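## Task

Toggle the switches in positions A1, A3, B1, B2, C1 and C2, using the row letters and column numbers marked on the panel. Every switch has to end in its correct state, or the job fails. A switch's lamp glows whenever the half of the switch it is mounted on is pressed down. A switch only counts if it stays in its final position once the robot lets go.

## Robot and tools

Robot: two 6-joint arms, left_arm and right_arm, each with a two-finger gripper. They face each other across a table. Shared scene frame: origin at the table centre, +z up, table surface at z = +0.020 m, and left_arm's base on the +y side. The names left and right do not mean sides of any image. A gripper's fingers point along its own +x axis and close along its y axis. The reported end_effector_position is the spot between the finger pads, 3 to 4 cm short of the fingertips. At long reach it can be off from the true position.

execute_actions takes "actions", a list holding one item or nothing, plus an optional "pictures" flag (images come by default).
- {"actions": []} only reports the current state.
- A motion item is {"rows": [...], "steps": n}. It has 1 to 15 rows, and steps is at most 15 (default 15). One control step is 1/30 s. Each row is used for one step, and the last row repeats if steps is larger than the number of rows.
- A wait item is {"steps": n} with n up to 300. It sends nothing and returns once n steps have passed since the previous result; your reply time counts toward them.
- A call that is refused sends nothing to the robot.

Row layout: always one flat list of 14 numbers covering both arms, even when only one arm should move. First come left_arm's waist, shoulder, elbow, wrist pitch, wrist yaw and wrist roll, then its gripper opening. After that come the same seven for right_arm. Joint values are absolute target angles in radians, in the same form as the Joint positions line; they are not offsets. Stated ranges are the same for each arm: waist -3.054..3.054, shoulder 0.000..3.142, elbow 0.000..2.356, wrist pitch -1.571..1.571, wrist yaw -1.571..1.571, wrist roll -3.142..3.142. A true end stop can sit up to 0.010 rad either side of the stated value. A target more than 0.010 rad beyond an end, and farther out than the joint's last reported angle, gets the call refused. A target past the real stop is clipped to it, and the result then reports "joint sent to its limit" (possibly about an earlier, still-running action). If that line is missing, it does not prove there is more travel.

Gripper opening: an absolute value from -1 to 1. +1 means fully open (pads 0.088 m apart), and empty fingers close at about -0.80; going lower changes nothing. A full close takes about 0.5 s or more. grip_measured reports the actual opening on this same scale. It carries a fixed per-gripper error of about 1 mm, and it reads up to about 0.061 narrow while squeezing something hard. To hold a part, command roughly 0.07 below grip_measured. Parts thinner than about 3 mm get reduced force. Each pad can push about 34 to 49 N.

Motion limits: on every step, each joint target is held within a set lead of its measured angle. The lead is 0.211 rad for waist, shoulder and elbow, 0.213 for wrist pitch, 0.267 for wrist yaw and 0.228 for wrist roll. Targets that would move a gripper more than 70 mm from where it now is get scaled back, so distant goals need several calls. Friction may leave a joint short, or ignore a tiny change, especially at full reach, so check Joint positions after every move. Between calls, the arms keep heading for the last row you sent, until they settle or a step is HELD.

Result lines:
- state line, left_arm: … | right_arm: …, gives gripper position (m), quaternion wxyz and velocities in the scene frame.
- Joint positions and Joint velocities give one block per arm, with joints in row order, then the pad gap in m.
- Joint torques shows total drive output, which is nonzero even in free air. External joint torques is an estimate of push-back from outside forces, friction and held weight; "no reading" means none is available.
- HELD marks steps on which your row, or part of it, was not sent.
- "joint command not followed" means a clearance check altered or blocked joint targets; the rest of the row still ran.
- MOTOR HOT appears from 50 °C. At 95 °C you get an OVER-TEMPERATURE FAULT: the arm is held until it cools, and it may lose power and go limp if it does not cool within 30 to 60 s. Holding loads produces heat.
- TORQUE FAULT: when contact torque hits a joint's load limit, that arm halts for 10 s and drops the remainder of the call. Limits in N m: waist 17, shoulder 21.1, elbow 21, wrist pitch 5.55, wrist yaw 5.53, wrist roll 5.19. Any held weight counts toward them.

zoom_image: {"camera": name, "region": [x0, y0, x1, y1]}. It gives a magnified view of that camera's most recent image, with pixel coordinates counted from the top-left corner and a region no bigger than 504x504. Cameras, each 672x504: cam_head_left, cam_head_right, cam_left_wrist, cam_right_wrist. Use it to read the panel labels, lamps, and card colours.

Switches must stay in place without the robot touching them. Replying with no tool call ends everything.

Avoid: arms colliding with or shoving each other, which can end the scene; hard slams or heavy presses on the panel; knocking things off the table. Press each switch half firmly, then lift clear so that nothing is left being held by the robot.

Each tool is called after "Request:" as a command line: name --argument value for each argument, lists and objects as JSON in quotes; but a table of rows of numbers goes row by row, as --pt "numbers of a row", without its own name.

## Session

Request:
execute_actions --actions '[]'

Scene clock: 0.00 s of 4402.00 s.
left_arm: end_effector_position=(+0.1944, +0.1685, +0.4304) grip_measured=+1.000 end_effector_quat_wxyz=(+0.886, +0.001, -0.007, -0.463) end_effector_velocity=(+0.000, +0.001, -0.004) end_effector_angular_velocity=(+0.006, +0.013, +0.005) | right_arm: end_effector_position=(-0.0319, -0.1804, +0.3783) grip_measured=+0.987 end_effector_quat_wxyz=(+0.528, +0.006, +0.001, +0.849) end_effector_velocity=(+0.000, -0.001, -0.004) end_effector_angular_velocity=(-0.018, -0.002, +0.005)
Joint positions: left_arm=[0.013 0.864 0.654 0.222 0.018 0.009 0.088] | right_arm=[-0.036  0.874  0.663  0.22   0.03   0.007  0.087]
Joint velocities: left_arm=[-0.002 -0.002 -0.007 -0.007 -0.007 -0.007  0.   ] | right_arm=[-0.002 -0.007 -0.002 -0.022 -0.007  0.007 -0.   ]
Joint torques (N m, as the arm reports them, + toward a larger angle): no reading
External joint torques (N m, as the arm's controller estimates them; a push from outside toward a larger angle lowers the number): no reading
Motor temperatures (°C, as the motors report them): left_arm=[22 22 21 21 23 22] | right_arm=[20 22 21 24 21 23]
Heat: left arm: hottest wrist yaw 23 °C (+0.0 °C/min); right arm: hottest wrist pitch 24 °C (+0.0 °C/min).

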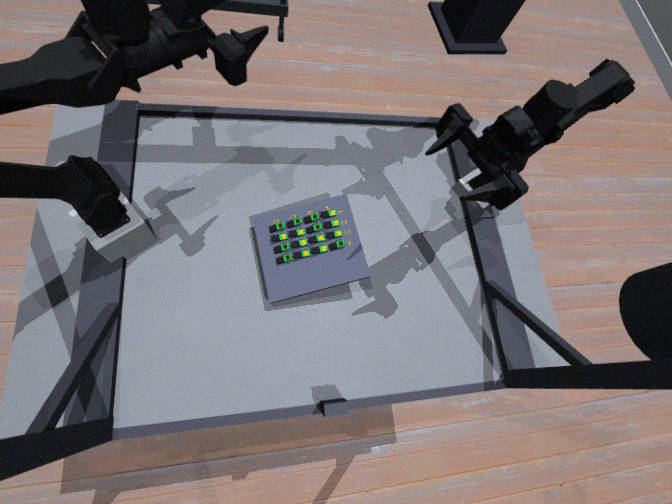

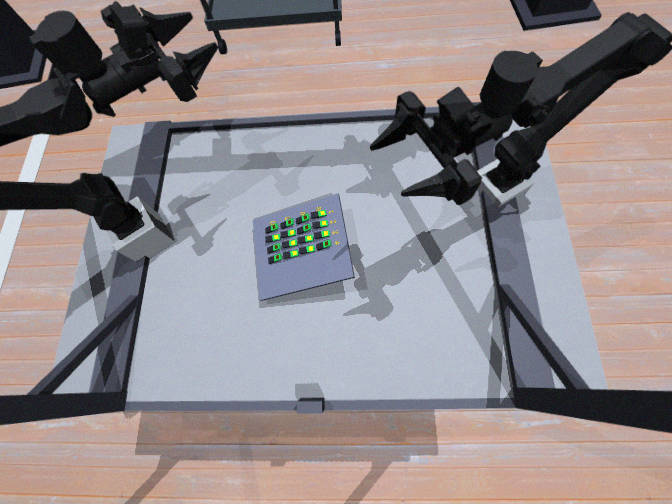

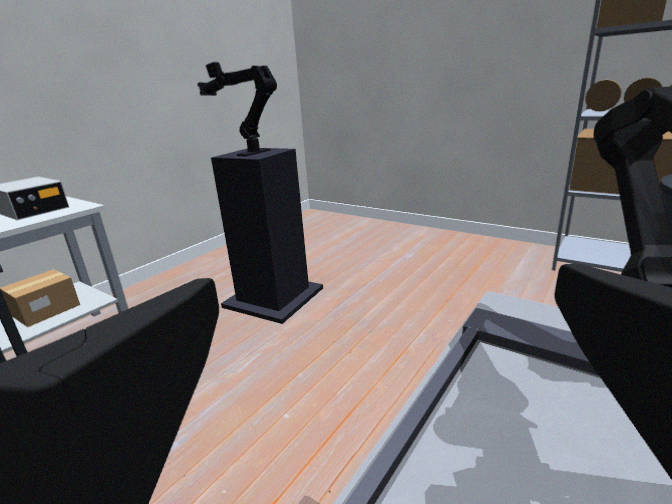

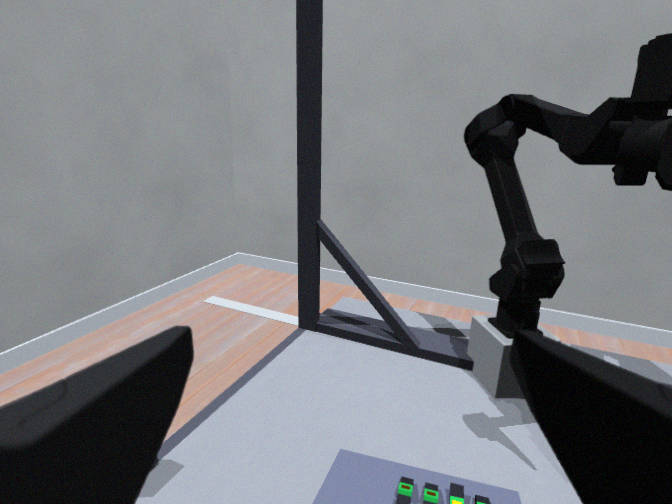

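Request:
zoom_image --camera "cam_head_left" --region '[240, 185, 380, 310]'

Request:
zoom_image --camera "cam_head_right" --region '[240, 190, 360, 280]'

Region (240, 185, 380, 310) of cam_head_left's 672x504 image, scaled by 3.600, with more detail than that image has; it fills the top 450 rows of this view, and the rest is white.

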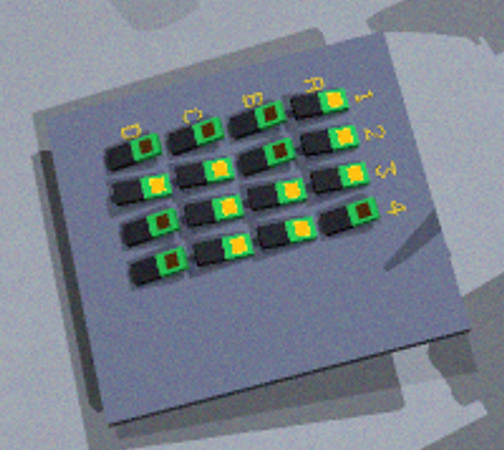

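Region (240, 190, 360, 280) of cam_head_right's 672x504 image, scaled by 4.200, with more detail than that image has; it fills the top 378 rows of this view, and the rest is white.

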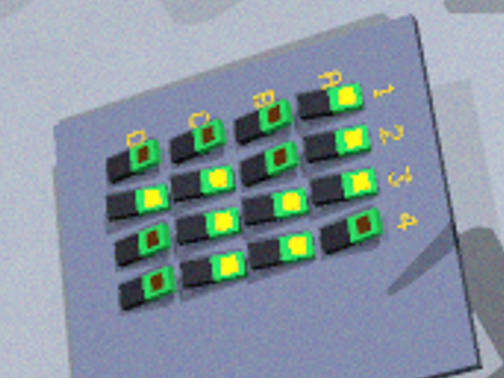

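Request:
execute_actions --actions '[{"rows":[[0.013,0.864,0.654,0.222,0.018,0.009,-0.9,-0.37,1.58,1.563,-1.183,0,0,-0.9]]}]' --pictures false

Request:
execute_actions --actions '[{"steps":45}]'

Scene clock: 47.90 s of 4402.00 s.
left_arm: end_effector_position=(+0.1944, +0.1685, +0.4304) grip_measured=-0.677 end_effector_quat_wxyz=(+0.886, +0.001, -0.007, -0.463) end_effector_velocity=(+0.001, +0.001, -0.005) end_effector_angular_velocity=(+0.014, +0.019, +0.010) | right_arm: end_effector_position=(+0.0467, -0.0410, +0.3164) grip_measured=-0.683 end_effector_quat_wxyz=(+0.613, -0.254, +0.217, +0.716) end_effector_velocity=(+0.002, +0.027, -0.014) end_effector_angular_velocity=(-1.047, -0.182, +0.002)
Joint positions: left_arm=[0.013 0.864 0.654 0.222 0.018 0.009 0.006] | right_arm=[-0.364  1.532  1.385 -0.535  0.006  0.003  0.006]
Joint velocities: left_arm=[ 0.002 -0.002 -0.002 -0.022 -0.007 -0.007 -0.175] | right_arm=[-0.017  0.711  1.341 -1.692 -0.007 -0.022 -0.175]
Joint torques (N m, as the arm reports them, + toward a larger angle): left_arm=[-0.06 -2.39  7.99  1.51 -0.01  0.05] | right_arm=[-0.33 -7.17 10.08  1.95 -0.24 -0.12]
External joint torques (N m, as the arm's controller estimates them; a push from outside toward a larger angle lowers the number): left_arm=[-0.07 -0.06  0.59 -0.32 -0.01  0.04] | right_arm=[-0.34  2.21  1.47  0.08 -0.23 -0.12]
Motor temperatures (°C, as the motors report them): left_arm=[22 22 28 28 23 22] | right_arm=[20 23 27 32 21 23]
Heat: left arm: hottest elbow 28 °C (+6.3 °C/min); right arm: hottest wrist pitch 32 °C (+10.0 °C/min).
Steps of this call (steps 1 to 90: nothing new was sent; then 44.40 s passed at rest; steps 91 to 105: all 15 steps of this action). Readings (joint positions):
91: left_arm=[0.013 0.864 0.654 0.222 0.018 0.009] | right_arm=[-0.046 0.890 0.677 0.198 0.020 0.007]
92: left_arm=[0.013 0.864 0.654 0.222 0.018 0.009] | right_arm=[-0.088 0.925 0.722 0.139 0.010 0.006]
94: left_arm=[0.013 0.864 0.654 0.222 0.018 0.009] | right_arm=[-0.186 1.025 0.826 0.051 0.010 0.005]
98: left_arm=[0.013 0.864 0.654 0.222 0.018 0.009] | right_arm=[-0.330 1.224 1.030 -0.159 0.010 0.004]
105: the state above

Scene clock: 49.40 s of 4402.00 s.
left_arm: end_effector_position=(+0.1944, +0.1685, +0.4304) grip_measured=-0.785 end_effector_quat_wxyz=(+0.886, +0.001, -0.007, -0.463) end_effector_velocity=(+0.000, +0.001, -0.004) end_effector_angular_velocity=(+0.006, +0.013, +0.005) | right_arm: end_effector_position=(+0.0611, -0.1241, +0.2852) grip_measured=-0.811 end_effector_quat_wxyz=(+0.539, -0.427, +0.364, +0.628) end_effector_velocity=(-0.002, -0.002, -0.001) end_effector_angular_velocity=(-0.011, +0.022, -0.001)
Joint positions: left_arm=[0.013 0.864 0.654 0.222 0.018 0.009 0.001] | right_arm=[-0.367  1.569  1.558 -1.18   0.005  0.003  0.   ]
Joint velocities: left_arm=[-0.002 -0.002 -0.007 -0.007 -0.007 -0.007 -0.   ] | right_arm=[-0.002 -0.002 -0.002 -0.007 -0.022  0.007  0.   ]
Joint torques (N m, as the arm reports them, + toward a larger angle): left_arm=[-0.06 -2.43  7.95  1.5  -0.01  0.05] | right_arm=[-0.25 -4.08  6.88  0.96 -0.19 -0.11]
External joint torques (N m, as the arm's controller estimates them; a push from outside toward a larger angle lowers the number): left_arm=[-0.07 -0.13  0.57 -0.33  0.    0.04] | right_arm=[-0.27  2.33  0.46 -0.05 -0.18 -0.12]
Motor temperatures (°C, as the motors report them): left_arm=[22 22 28 28 23 22] | right_arm=[20 23 28 32 21 23]
Heat: left arm: hottest elbow 28 °C (+6.1 °C/min); right arm: hottest wrist pitch 32 °C (+9.7 °C/min).
Steps of this call (steps 1 to 45: the robot went on to your last target). Readings (joint positions):
1: left_arm=[0.013 0.864 0.654 0.222 0.018 0.009] | right_arm=[-0.365 1.551 1.427 -0.590 0.006 0.003]
2: left_arm=[0.013 0.864 0.654 0.222 0.018 0.009] | right_arm=[-0.365 1.561 1.462 -0.638 0.006 0.003]
4: left_arm=[0.013 0.864 0.654 0.222 0.018 0.009] | right_arm=[-0.366 1.564 1.515 -0.742 0.006 0.003]
8: left_arm=[0.013 0.864 0.654 0.222 0.018 0.009] | right_arm=[-0.367 1.563 1.558 -0.950 0.006 0.003]
45: the state above
All arms were judged still, so your last target was given up. Only a new action makes them travel on or press farther. Fingers that are still opening or closing keep moving.

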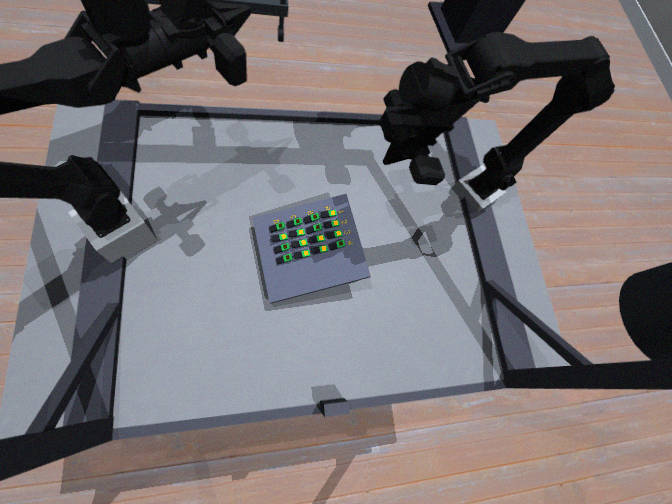

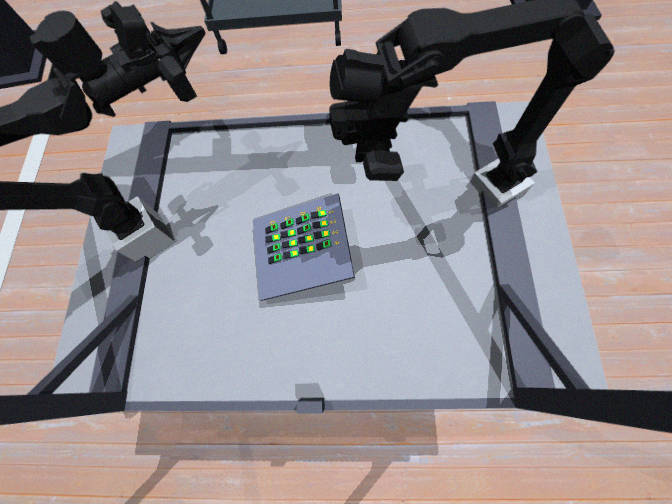

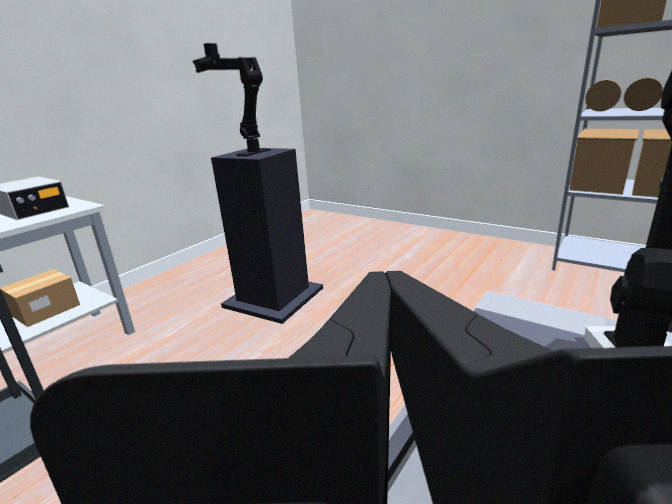

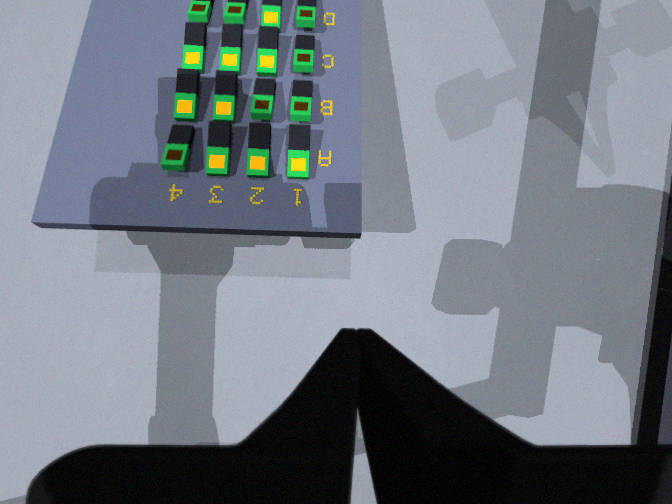

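Request:
execute_actions --actions '[{"rows":[[0.013,0.864,0.654,0.222,0.018,0.009,-0.9,-0.25,1.838,1.556,-1.018,0,0,-0.9]]}]' --pictures false

Request:
execute_actions --actions '[{"steps":15}]'

Scene clock: 84.97 s of 4402.00 s.
left_arm: end_effector_position=(+0.1944, +0.1685, +0.4304) grip_measured=-0.785 end_effector_quat_wxyz=(+0.886, +0.001, -0.007, -0.463) end_effector_velocity=(-0.000, +0.001, -0.002) end_effector_angular_velocity=(+0.002, +0.010, +0.005) | right_arm: end_effector_position=(+0.0068, -0.0810, +0.2037) grip_measured=-0.811 end_effector_quat_wxyz=(+0.484, -0.480, +0.363, +0.635) end_effector_velocity=(-0.004, -0.003, -0.002) end_effector_angular_velocity=(-0.021, +0.029, +0.015)
Joint positions: left_arm=[0.013 0.864 0.654 0.222 0.018 0.009 0.001] | right_arm=[-0.25   1.83   1.557 -1.019  0.004  0.003  0.   ]
Joint velocities: left_arm=[-0.002 -0.002 -0.002 -0.007 -0.007 -0.007 -0.   ] | right_arm=[-0.002  0.002 -0.002 -0.007 -0.037 -0.007  0.   ]
Joint torques (N m, as the arm reports them, + toward a larger angle): left_arm=[-0.08 -2.39  7.91  1.5  -0.01  0.04] | right_arm=[-0.16 -6.22  6.35  0.92 -0.13 -0.11]
External joint torques (N m, as the arm's controller estimates them; a push from outside toward a larger angle lowers the number): left_arm=[-0.08 -0.08  0.55 -0.32 -0.01  0.03] | right_arm=[-0.14  1.96  0.17  0.17 -0.12 -0.11]
Motor temperatures (°C, as the motors report them): left_arm=[22 22 30 30 23 22] | right_arm=[20 25 29 29 21 23]
Heat: left arm: hottest elbow 30 °C (+4.0 °C/min); right arm: hottest elbow 29 °C (+0.0 °C/min).
Steps of this call (steps 1 to 90: nothing new was sent; then 32.07 s passed at rest; steps 91 to 105: all 15 steps of this action). Readings (joint positions):
91: left_arm=[0.013 0.864 0.654 0.222 0.018 0.009] | right_arm=[-0.364 1.584 1.558 -1.176 0.006 0.003]
92: left_arm=[0.013 0.864 0.654 0.222 0.018 0.009] | right_arm=[-0.350 1.605 1.562 -1.141 0.006 0.003]
94: left_arm=[0.013 0.864 0.654 0.222 0.018 0.009] | right_arm=[-0.312 1.673 1.575 -1.076 0.006 0.003]
98: left_arm=[0.013 0.864 0.654 0.222 0.018 0.009] | right_arm=[-0.259 1.804 1.562 -1.037 0.004 0.003]
105: the state above

Scene clock: 85.47 s of 4402.00 s.
left_arm: end_effector_position=(+0.1944, +0.1685, +0.4304) grip_measured=-0.785 end_effector_quat_wxyz=(+0.886, +0.001, -0.007, -0.463) end_effector_velocity=(-0.001, +0.000, +0.003) end_effector_angular_velocity=(-0.022, +0.011, -0.005) | right_arm: end_effector_position=(+0.0068, -0.0809, +0.2037) grip_measured=-0.811 end_effector_quat_wxyz=(+0.484, -0.480, +0.363, +0.635) end_effector_velocity=(+0.003, -0.002, -0.000) end_effector_angular_velocity=(-0.005, -0.011, +0.003)
Joint positions: left_arm=[0.013 0.864 0.654 0.222 0.018 0.009 0.001] | right_arm=[-0.25   1.83   1.557 -1.019  0.004  0.003  0.   ]
Joint velocities: left_arm=[ 0.002 -0.002  0.002  0.007  0.007 -0.022 -0.   ] | right_arm=[-0.002 -0.002 -0.002 -0.007  0.007 -0.007  0.   ]
Joint torques (N m, as the arm reports them, + toward a larger angle): left_arm=[-0.08 -2.41  7.95  1.49 -0.03  0.03] | right_arm=[ 0.01 -6.09  6.22  0.98 -0.13 -0.1 ]
External joint torques (N m, as the arm's controller estimates them; a push from outside toward a larger angle lowers the number): left_arm=[-0.1  -0.03  0.49 -0.36 -0.03  0.03] | right_arm=[ 0.03  2.34 -0.22  0.13 -0.13 -0.11]
Motor temperatures (°C, as the motors report them): left_arm=[22 22 30 30 23 22] | right_arm=[20 25 29 29 21 23]
Heat: left arm: hottest elbow 30 °C (+4.0 °C/min); right arm: hottest elbow 29 °C (+0.0 °C/min).
Steps of this call (steps 1 to 15: the robot went on to your last target). Readings (joint positions):
1: left_arm=[0.013 0.864 0.654 0.222 0.018 0.009] | right_arm=[-0.250 1.830 1.557 -1.019 0.004 0.003]
2: left_arm=[0.013 0.864 0.654 0.222 0.018 0.009] | right_arm=[-0.250 1.830 1.557 -1.019 0.004 0.003]
4: left_arm=[0.013 0.864 0.654 0.222 0.018 0.009] | right_arm=[-0.250 1.830 1.557 -1.019 0.004 0.003]
8: left_arm=[0.013 0.864 0.654 0.222 0.018 0.009] | right_arm=[-0.250 1.830 1.557 -1.019 0.004 0.003]
15: the state above
All arms were judged still, so your last target was given up. Only a new action makes them travel on or press farther. Fingers that are still opening or closing keep moving.

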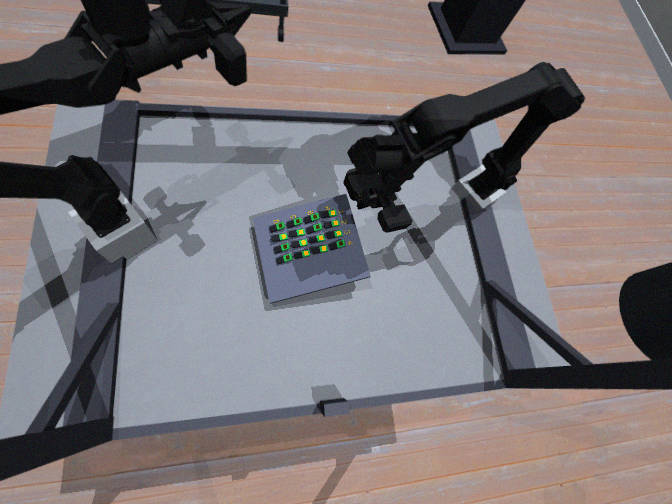

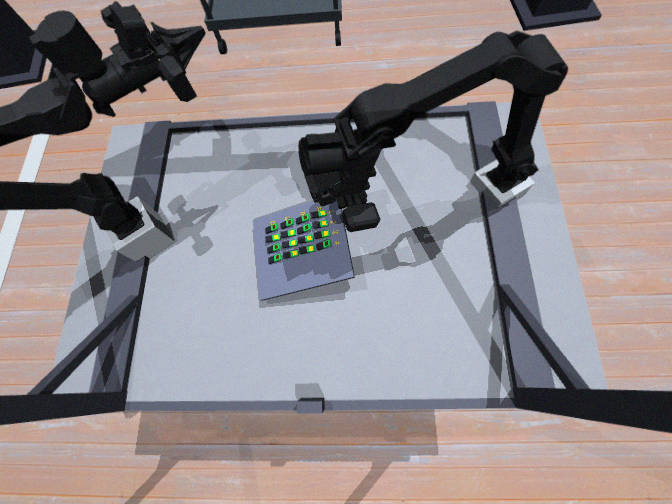

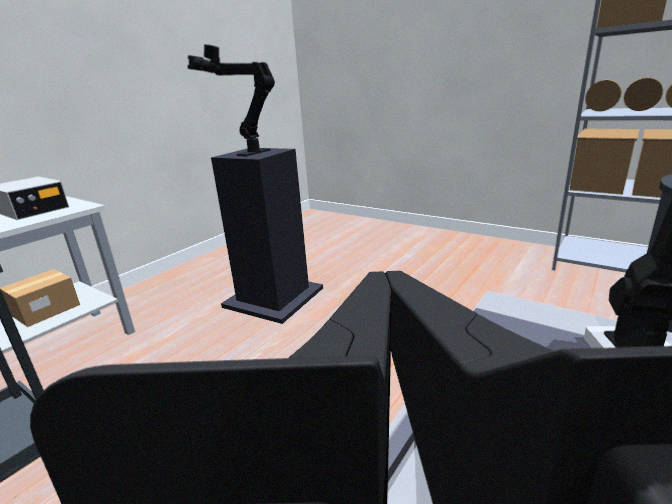

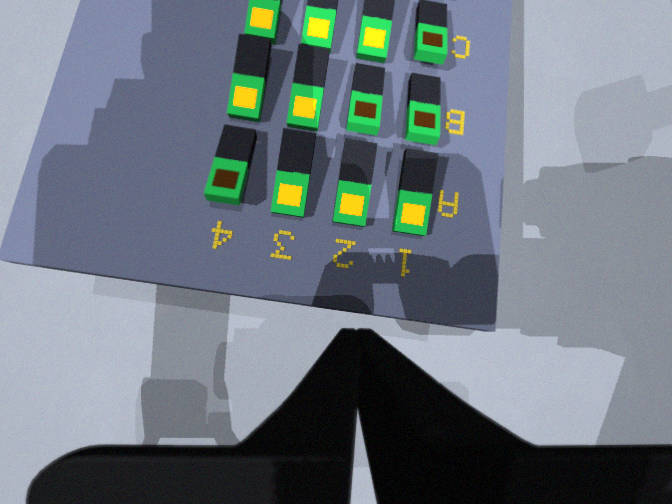

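Request:
execute_actions --actions '[{"rows":[[0.013,0.864,0.654,0.222,0.018,0.009,-0.9,-0.31,2.107,1.852,-1.145,0,0,-0.9]]}]'

Scene clock: 112.37 s of 4402.00 s.
left_arm: end_effector_position=(+0.1944, +0.1685, +0.4304) grip_measured=-0.785 end_effector_quat_wxyz=(+0.886, +0.001, -0.007, -0.463) end_effector_velocity=(-0.000, +0.001, +0.000) end_effector_angular_velocity=(-0.002, +0.008, +0.005) | right_arm: end_effector_position=(+0.0213, -0.0329, +0.1800) grip_measured=-0.811 end_effector_quat_wxyz=(+0.484, -0.497, +0.402, +0.598) end_effector_velocity=(-0.002, +0.010, +0.021) end_effector_angular_velocity=(+0.049, +0.014, +0.021)
Joint positions: left_arm=[0.013 0.864 0.654 0.222 0.018 0.009 0.001] | right_arm=[-0.312  2.089  1.844 -1.141  0.001  0.002  0.   ]
Joint velocities: left_arm=[-0.002 -0.002  0.002 -0.007 -0.007 -0.007 -0.001] | right_arm=[-0.002 -0.002  0.071 -0.022 -0.007 -0.022  0.   ]
Joint torques (N m, as the arm reports them, + toward a larger angle): left_arm=[-0.08 -2.44  7.96  1.49 -0.01  0.04] | right_arm=[ 0.13 -6.6   6.37  0.54 -0.06 -0.09]
External joint torques (N m, as the arm's controller estimates them; a push from outside toward a larger angle lowers the number): left_arm=[-0.09 -0.04  0.46 -0.37 -0.01  0.03] | right_arm=[ 0.14  3.3   0.32 -0.06 -0.05 -0.09]
Motor temperatures (°C, as the motors report them): left_arm=[22 23 31 32 23 22] | right_arm=[20 28 28 28 21 23]
Heat: left arm: hottest wrist pitch 32 °C (+4.1 °C/min); right arm: hottest shoulder 28 °C (-3.1 °C/min).
Steps of this call (steps 1 to 90: nothing new was sent; then 23.40 s passed at rest; steps 91 to 105: all 15 steps of this action). Readings (joint positions):
91: left_arm=[0.013 0.864 0.654 0.222 0.018 0.009] | right_arm=[-0.252 1.848 1.573 -1.039 0.003 0.002]
92: left_arm=[0.013 0.864 0.654 0.222 0.018 0.009] | right_arm=[-0.258 1.886 1.628 -1.086 0.001 0.002]
94: left_arm=[0.013 0.864 0.654 0.222 0.018 0.009] | right_arm=[-0.280 1.977 1.737 -1.092 0.001 0.002]
98: left_arm=[0.013 0.864 0.654 0.222 0.018 0.009] | right_arm=[-0.310 2.074 1.813 -1.134 0.001 0.002]
105: the state above

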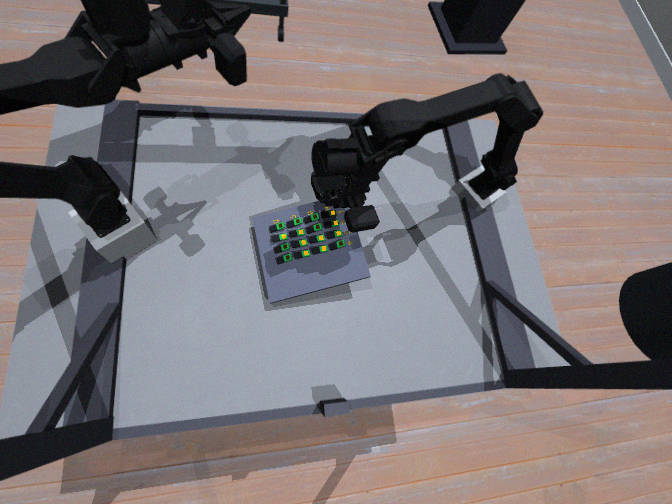

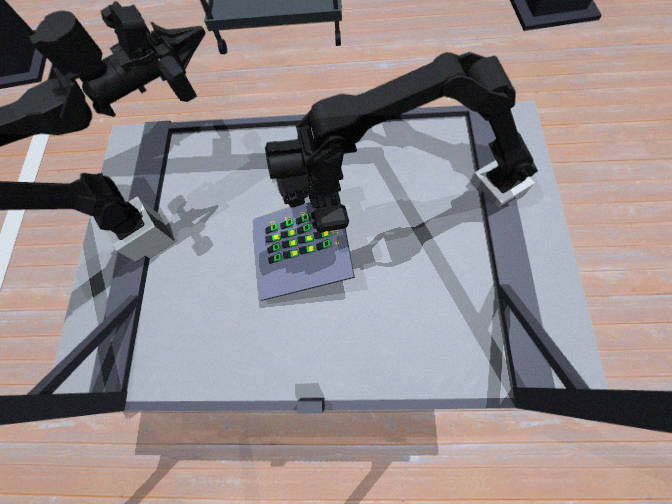

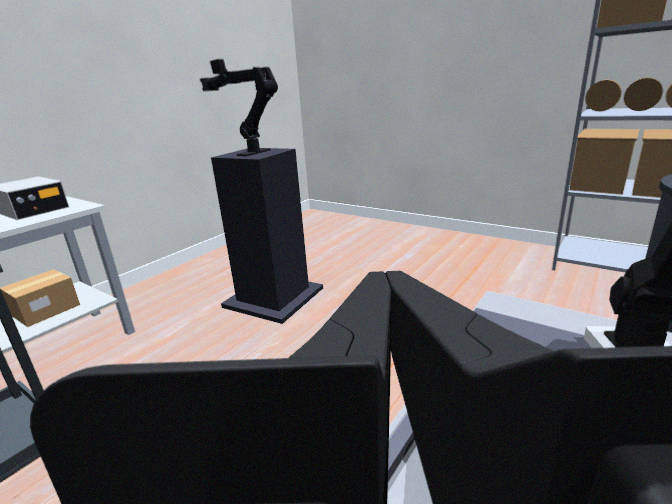

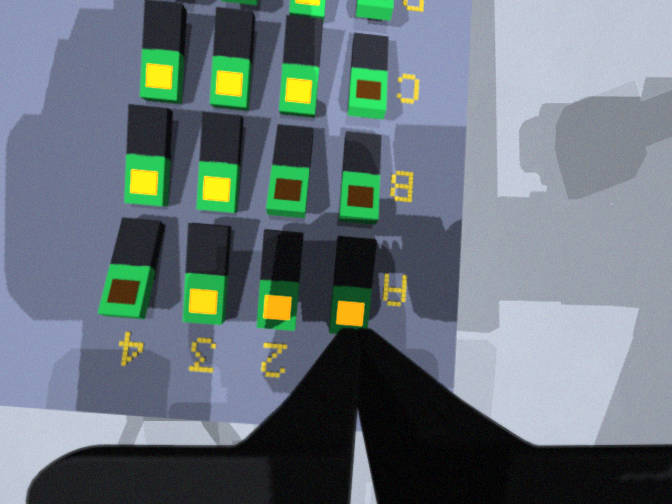

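Request:
execute_actions --actions '[{"rows":[[0.013,0.864,0.654,0.222,0.018,0.009,-0.9,-0.31,2.135,1.862,-1.087,0,0,-0.9],[0.013,0.864,0.654,0.222,0.018,0.009,-0.9,-0.31,2.135,1.862,-1.087,0,0,-0.9],[0.013,0.864,0.654,0.222,0.018,0.009,-0.9,-0.31,2.135,1.862,-1.087,0,0,-0.9],[0.013,0.864,0.654,0.222,0.018,0.009,-0.9,-0.31,2.15,1.862,-1.087,0,0,-0.9],[0.013,0.864,0.654,0.222,0.018,0.009,-0.9,-0.31,2.16,1.862,-1.087,0,0,-0.9],[0.013,0.864,0.654,0.222,0.018,0.009,-0.9,-0.31,2.17,1.862,-1.087,0,0,-0.9]]}]'

Request:
zoom_image --camera "cam_head_left" --region '[280, 170, 400, 260]'

Scene clock: 138.07 s of 4402.00 s.
left_arm: end_effector_position=(+0.1944, +0.1685, +0.4304) grip_measured=-0.785 end_effector_quat_wxyz=(+0.886, +0.001, -0.007, -0.463) end_effector_velocity=(+0.002, +0.002, -0.005) end_effector_angular_velocity=(+0.013, +0.019, +0.019) | right_arm: end_effector_position=(+0.0182, -0.0187, +0.1582) grip_measured=-0.811 end_effector_quat_wxyz=(+0.484, -0.497, +0.401, +0.598) end_effector_velocity=(-0.002, -0.001, +0.004) end_effector_angular_velocity=(-0.002, +0.020, +0.009)
Joint positions: left_arm=[0.013 0.864 0.654 0.222 0.018 0.009 0.001] | right_arm=[-0.312  2.154  1.857 -1.089  0.001  0.002  0.   ]
Joint velocities: left_arm=[-0.002 -0.002 -0.002 -0.022 -0.022 -0.007 -0.   ] | right_arm=[-0.002 -0.007  0.002 -0.007 -0.022 -0.007  0.   ]
Joint torques (N m, as the arm reports them, + toward a larger angle): left_arm=[-0.08 -2.41  7.92  1.52 -0.01  0.05] | right_arm=[ 0.15 -7.19  6.67  0.82 -0.06 -0.08]
External joint torques (N m, as the arm's controller estimates them; a push from outside toward a larger angle lowers the number): left_arm=[-0.09 -0.05  0.49 -0.33 -0.01  0.03] | right_arm=[ 0.14  3.43  0.4   0.16 -0.05 -0.09]
Motor temperatures (°C, as the motors report them): left_arm=[22 23 31 32 23 22] | right_arm=[20 30 29 27 21 23]
Heat: left arm: hottest wrist pitch 32 °C (+2.0 °C/min); right arm: hottest shoulder 30 °C (+1.0 °C/min).
Steps of this call (steps 1 to 15: the robot went on to your last target; steps 16 to 90: nothing new was sent; then 22.20 s passed at rest; steps 91 to 105: all 15 steps of this action). Readings (joint positions):
91: left_arm=[0.013 0.864 0.654 0.222 0.018 0.009] | right_arm=[-0.312 2.092 1.846 -1.140 0.001 0.002]
92: left_arm=[0.013 0.864 0.654 0.222 0.018 0.009] | right_arm=[-0.312 2.096 1.848 -1.126 0.001 0.002]
94: left_arm=[0.013 0.864 0.654 0.222 0.018 0.009] | right_arm=[-0.312 2.108 1.855 -1.102 0.001 0.002]
98: left_arm=[0.013 0.864 0.654 0.222 0.018 0.009] | right_arm=[-0.312 2.136 1.857 -1.092 0.001 0.002]
105: the state above

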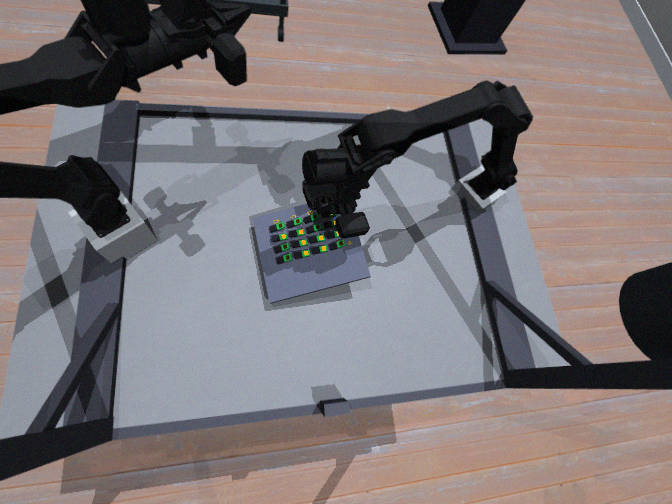

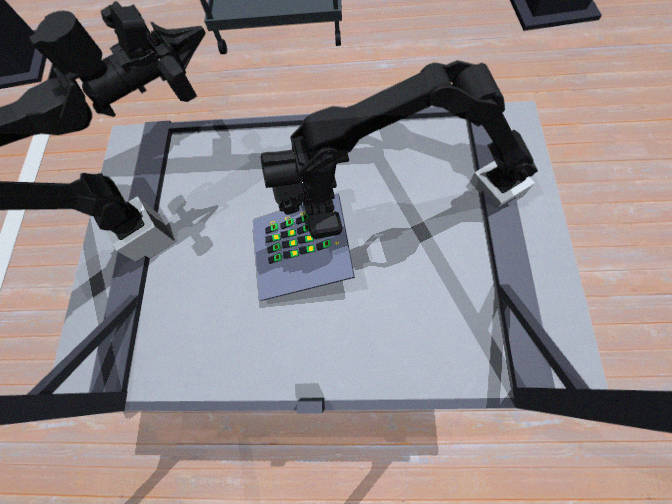

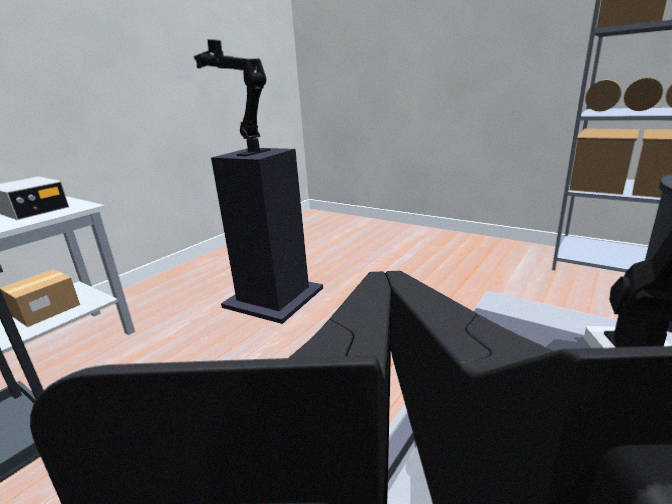

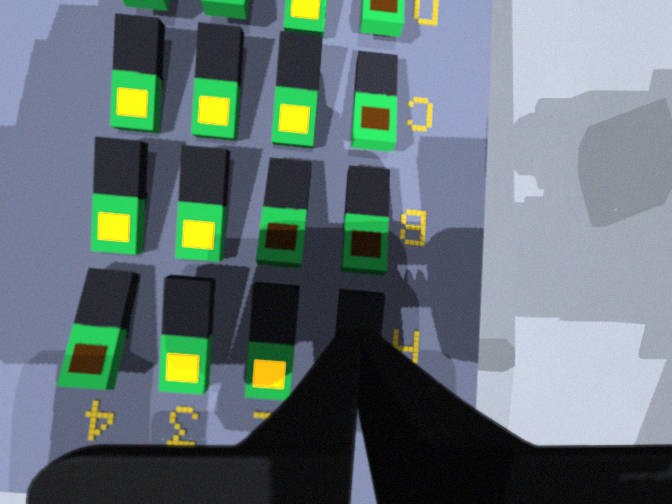

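Region (280, 170, 400, 260) of cam_head_left's 672x504 image, scaled by 4.200, with more detail than that image has; it fills the top 378 rows of this view, and the rest is white.

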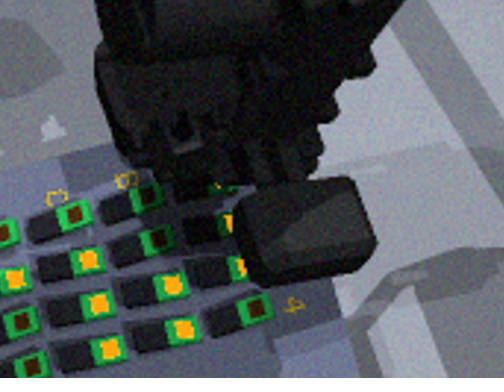

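Request:
execute_actions --actions '[{"rows":[[0.013,0.864,0.654,0.222,0.018,0.009,-0.9,-0.31,2.17,1.862,-1.06,0,0,-0.9],[0.013,0.864,0.654,0.222,0.018,0.009,-0.9,-0.31,2.17,1.862,-1.06,0,0,-0.9],[0.013,0.864,0.654,0.222,0.018,0.009,-0.9,-0.31,2.17,1.862,-1.06,0,0,-0.9],[0.013,0.864,0.654,0.222,0.018,0.009,-0.9,-0.31,2.17,1.862,-1.06,0,0,-0.9],[0.013,0.864,0.654,0.222,0.018,0.009,-0.9,-0.31,2.178,1.862,-1.06,0,0,-0.9],[0.013,0.864,0.654,0.222,0.018,0.009,-0.9,-0.31,2.186,1.862,-1.06,0,0,-0.9],[0.013,0.864,0.654,0.222,0.018,0.009,-0.9,-0.31,2.194,1.862,-1.06,0,0,-0.9],[0.013,0.864,0.654,0.222,0.018,0.009,-0.9,-0.31,2.2,1.862,-1.06,0,0,-0.9]]}]'

Scene clock: 154.77 s of 4402.00 s.
left_arm: end_effector_position=(+0.1944, +0.1685, +0.4304) grip_measured=-0.785 end_effector_quat_wxyz=(+0.886, +0.001, -0.007, -0.463) end_effector_velocity=(+0.001, +0.003, -0.004) end_effector_angular_velocity=(+0.010, +0.016, +0.019) | right_arm: end_effector_position=(+0.0168, -0.0121, +0.1502) grip_measured=-0.811 end_effector_quat_wxyz=(+0.486, -0.494, +0.399, +0.601) end_effector_velocity=(-0.001, -0.006, -0.007) end_effector_angular_velocity=(-0.040, +0.012, +0.009)
Joint positions: left_arm=[0.013 0.864 0.654 0.222 0.018 0.009 0.001] | right_arm=[-0.312  2.177  1.86  -1.059  0.001  0.002  0.   ]
Joint velocities: left_arm=[-0.002 -0.007 -0.002 -0.022 -0.022 -0.007 -0.   ] | right_arm=[-0.002  0.012 -0.002 -0.022 -0.022 -0.007  0.   ]
Joint torques (N m, as the arm reports them, + toward a larger angle): left_arm=[-0.04 -2.4   7.93  1.51 -0.02  0.03] | right_arm=[ 0.18 -6.48  6.38  0.72 -0.06 -0.09]
External joint torques (N m, as the arm's controller estimates them; a push from outside toward a larger angle lowers the number): left_arm=[-0.05  0.01  0.44 -0.35 -0.02  0.02] | right_arm=[ 0.17  3.71  0.51  0.15 -0.05 -0.09]
Motor temperatures (°C, as the motors report them): left_arm=[22 23 31 33 23 22] | right_arm=[20 32 29 27 21 23]
Heat: left arm: hottest wrist pitch 33 °C (+2.0 °C/min); right arm: hottest shoulder 32 °C (+4.0 °C/min).
Steps of this call (steps 1 to 15: the robot went on to your last target; steps 16 to 90: nothing new was sent; then 13.20 s passed at rest; steps 91 to 105: all 15 steps of this action). Readings (joint positions):
91: left_arm=[0.013 0.864 0.654 0.222 0.018 0.009] | right_arm=[-0.312 2.154 1.857 -1.086 0.001 0.002]
92: left_arm=[0.013 0.864 0.654 0.222 0.018 0.009] | right_arm=[-0.312 2.154 1.857 -1.079 0.001 0.002]
94: left_arm=[0.013 0.864 0.654 0.222 0.018 0.009] | right_arm=[-0.312 2.154 1.857 -1.068 0.001 0.002]
98: left_arm=[0.013 0.864 0.654 0.222 0.018 0.009] | right_arm=[-0.312 2.161 1.858 -1.063 0.001 0.002]
105: the state above

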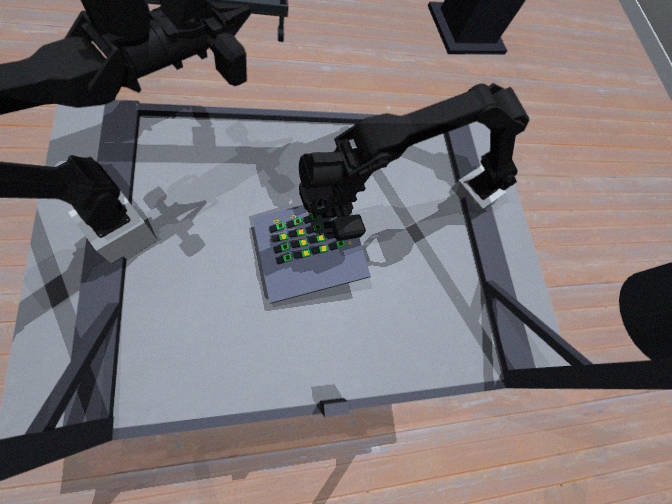

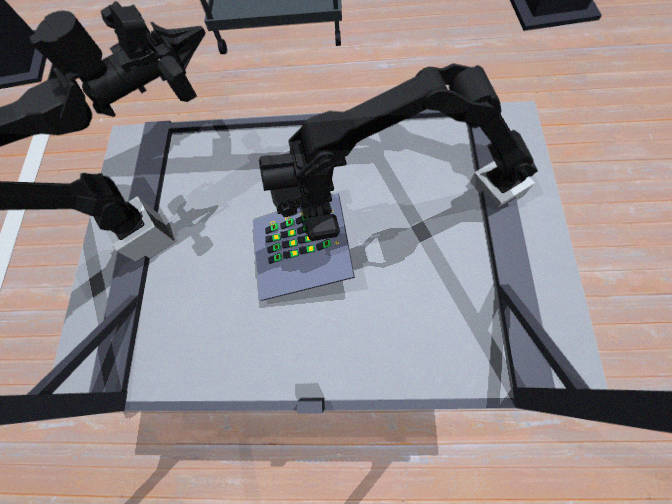

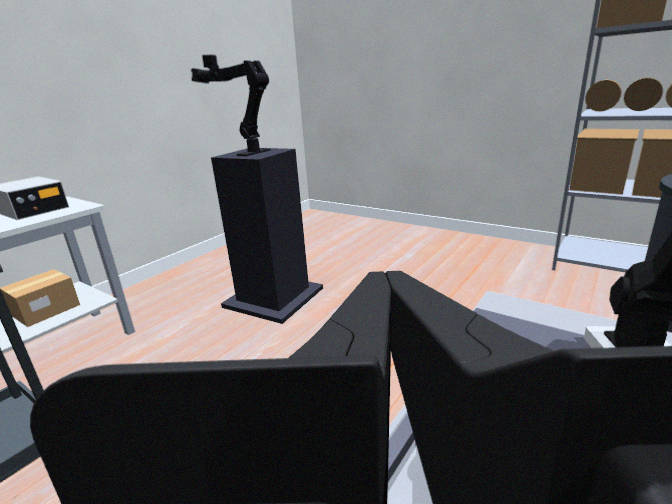

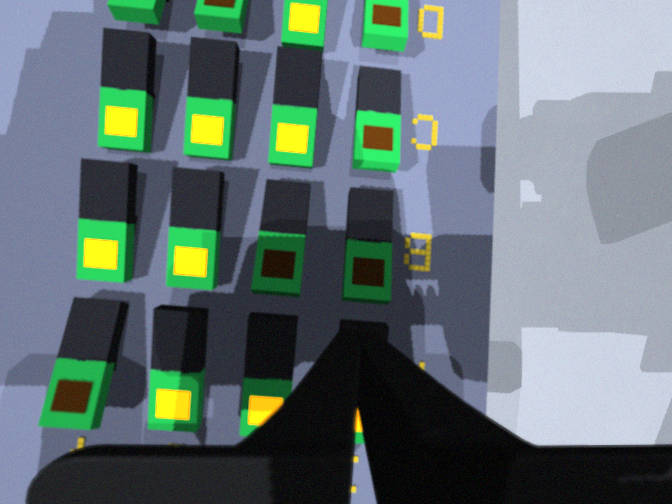

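Request:
execute_actions --actions '[{"rows":[[0.013,0.864,0.654,0.222,0.018,0.009,-0.9,-0.31,2.205,1.862,-1.06,0,0,-0.9],[0.013,0.864,0.654,0.222,0.018,0.009,-0.9,-0.31,2.21,1.862,-1.06,0,0,-0.9],[0.013,0.864,0.654,0.222,0.018,0.009,-0.9,-0.31,2.215,1.862,-1.06,0,0,-0.9],[0.013,0.864,0.654,0.222,0.018,0.009,-0.9,-0.31,2.222,1.862,-1.06,0,0,-0.9]]}]'

Scene clock: 161.27 s of 4402.00 s.
left_arm: end_effector_position=(+0.1944, +0.1685, +0.4304) grip_measured=-0.785 end_effector_quat_wxyz=(+0.886, +0.001, -0.007, -0.463) end_effector_velocity=(-0.001, -0.001, -0.000) end_effector_angular_velocity=(-0.006, +0.005, -0.000) | right_arm: end_effector_position=(+0.0168, -0.0121, +0.1474) grip_measured=-0.811 end_effector_quat_wxyz=(+0.484, -0.497, +0.401, +0.598) end_effector_velocity=(-0.002, -0.001, +0.001) end_effector_angular_velocity=(-0.007, +0.022, -0.006)
Joint positions: left_arm=[0.013 0.864 0.654 0.222 0.018 0.009 0.001] | right_arm=[-0.312  2.186  1.865 -1.063  0.001  0.002  0.   ]
Joint velocities: left_arm=[-0.007  0.002 -0.002  0.007 -0.007 -0.007 -0.   ] | right_arm=[-0.002 -0.002  0.002 -0.007 -0.022  0.007  0.   ]
Joint torques (N m, as the arm reports them, + toward a larger angle): left_arm=[-0.04 -2.4   7.95  1.5  -0.02  0.05] | right_arm=[ 0.16 -5.23  5.98  1.01 -0.06 -0.09]
External joint torques (N m, as the arm's controller estimates them; a push from outside toward a larger angle lowers the number): left_arm=[-0.04 -0.04  0.47 -0.36 -0.02  0.04] | right_arm=[ 0.15  5.56 -0.3   0.32 -0.05 -0.09]
Motor temperatures (°C, as the motors report them): left_arm=[22 23 32 33 23 22] | right_arm=[20 32 29 26 21 23]
Heat: left arm: hottest wrist pitch 33 °C (+2.0 °C/min); right arm: hottest shoulder 32 °C (+4.0 °C/min).
Steps of this call (steps 1 to 15: the robot went on to your last target; steps 16 to 90: nothing new was sent; then 3.00 s passed at rest; steps 91 to 105: all 15 steps of this action). Readings (joint positions):
91: left_arm=[0.013 0.864 0.654 0.222 0.018 0.009] | right_arm=[-0.312 2.179 1.861 -1.059 0.001 0.002]
92: left_arm=[0.013 0.864 0.654 0.222 0.018 0.009] | right_arm=[-0.312 2.179 1.861 -1.059 0.001 0.002]
94: left_arm=[0.013 0.864 0.654 0.222 0.018 0.009] | right_arm=[-0.312 2.182 1.861 -1.060 0.001 0.002]
98: left_arm=[0.013 0.864 0.654 0.222 0.018 0.009] | right_arm=[-0.312 2.185 1.864 -1.062 0.001 0.002]
105: the state above

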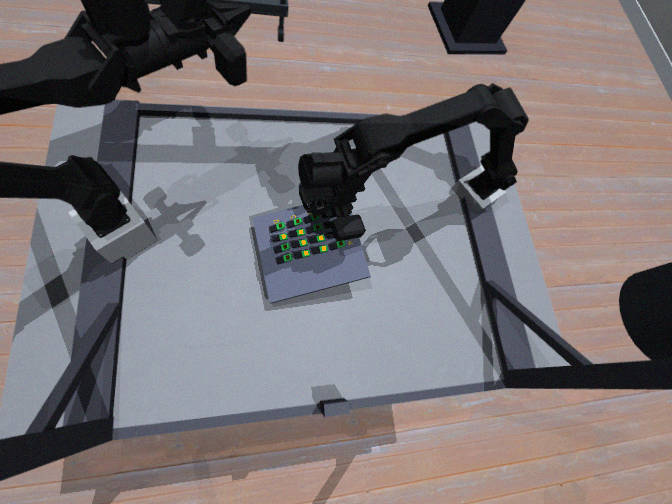

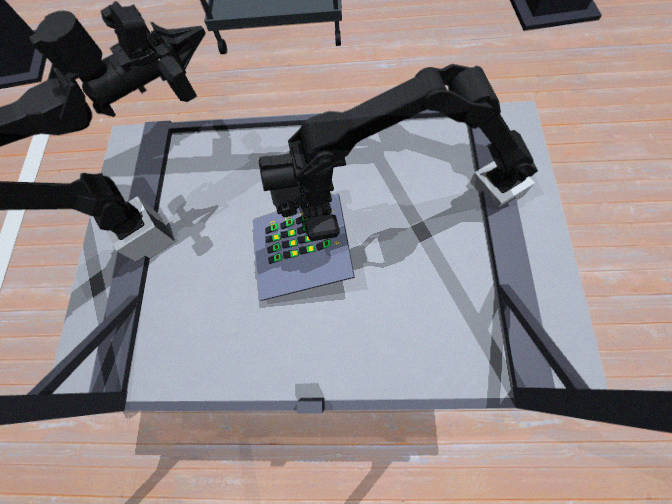

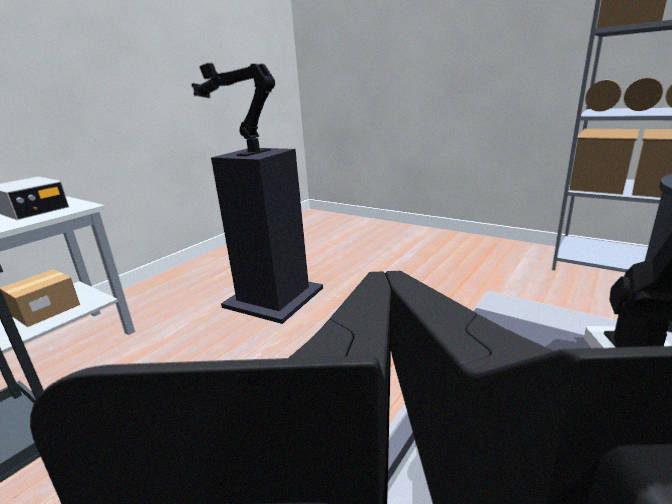

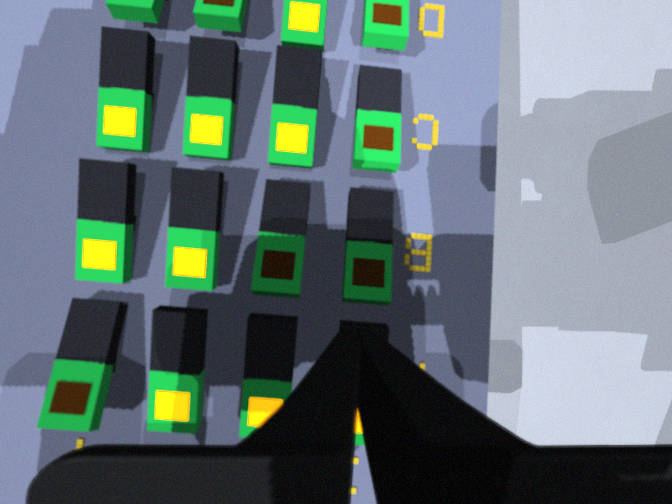

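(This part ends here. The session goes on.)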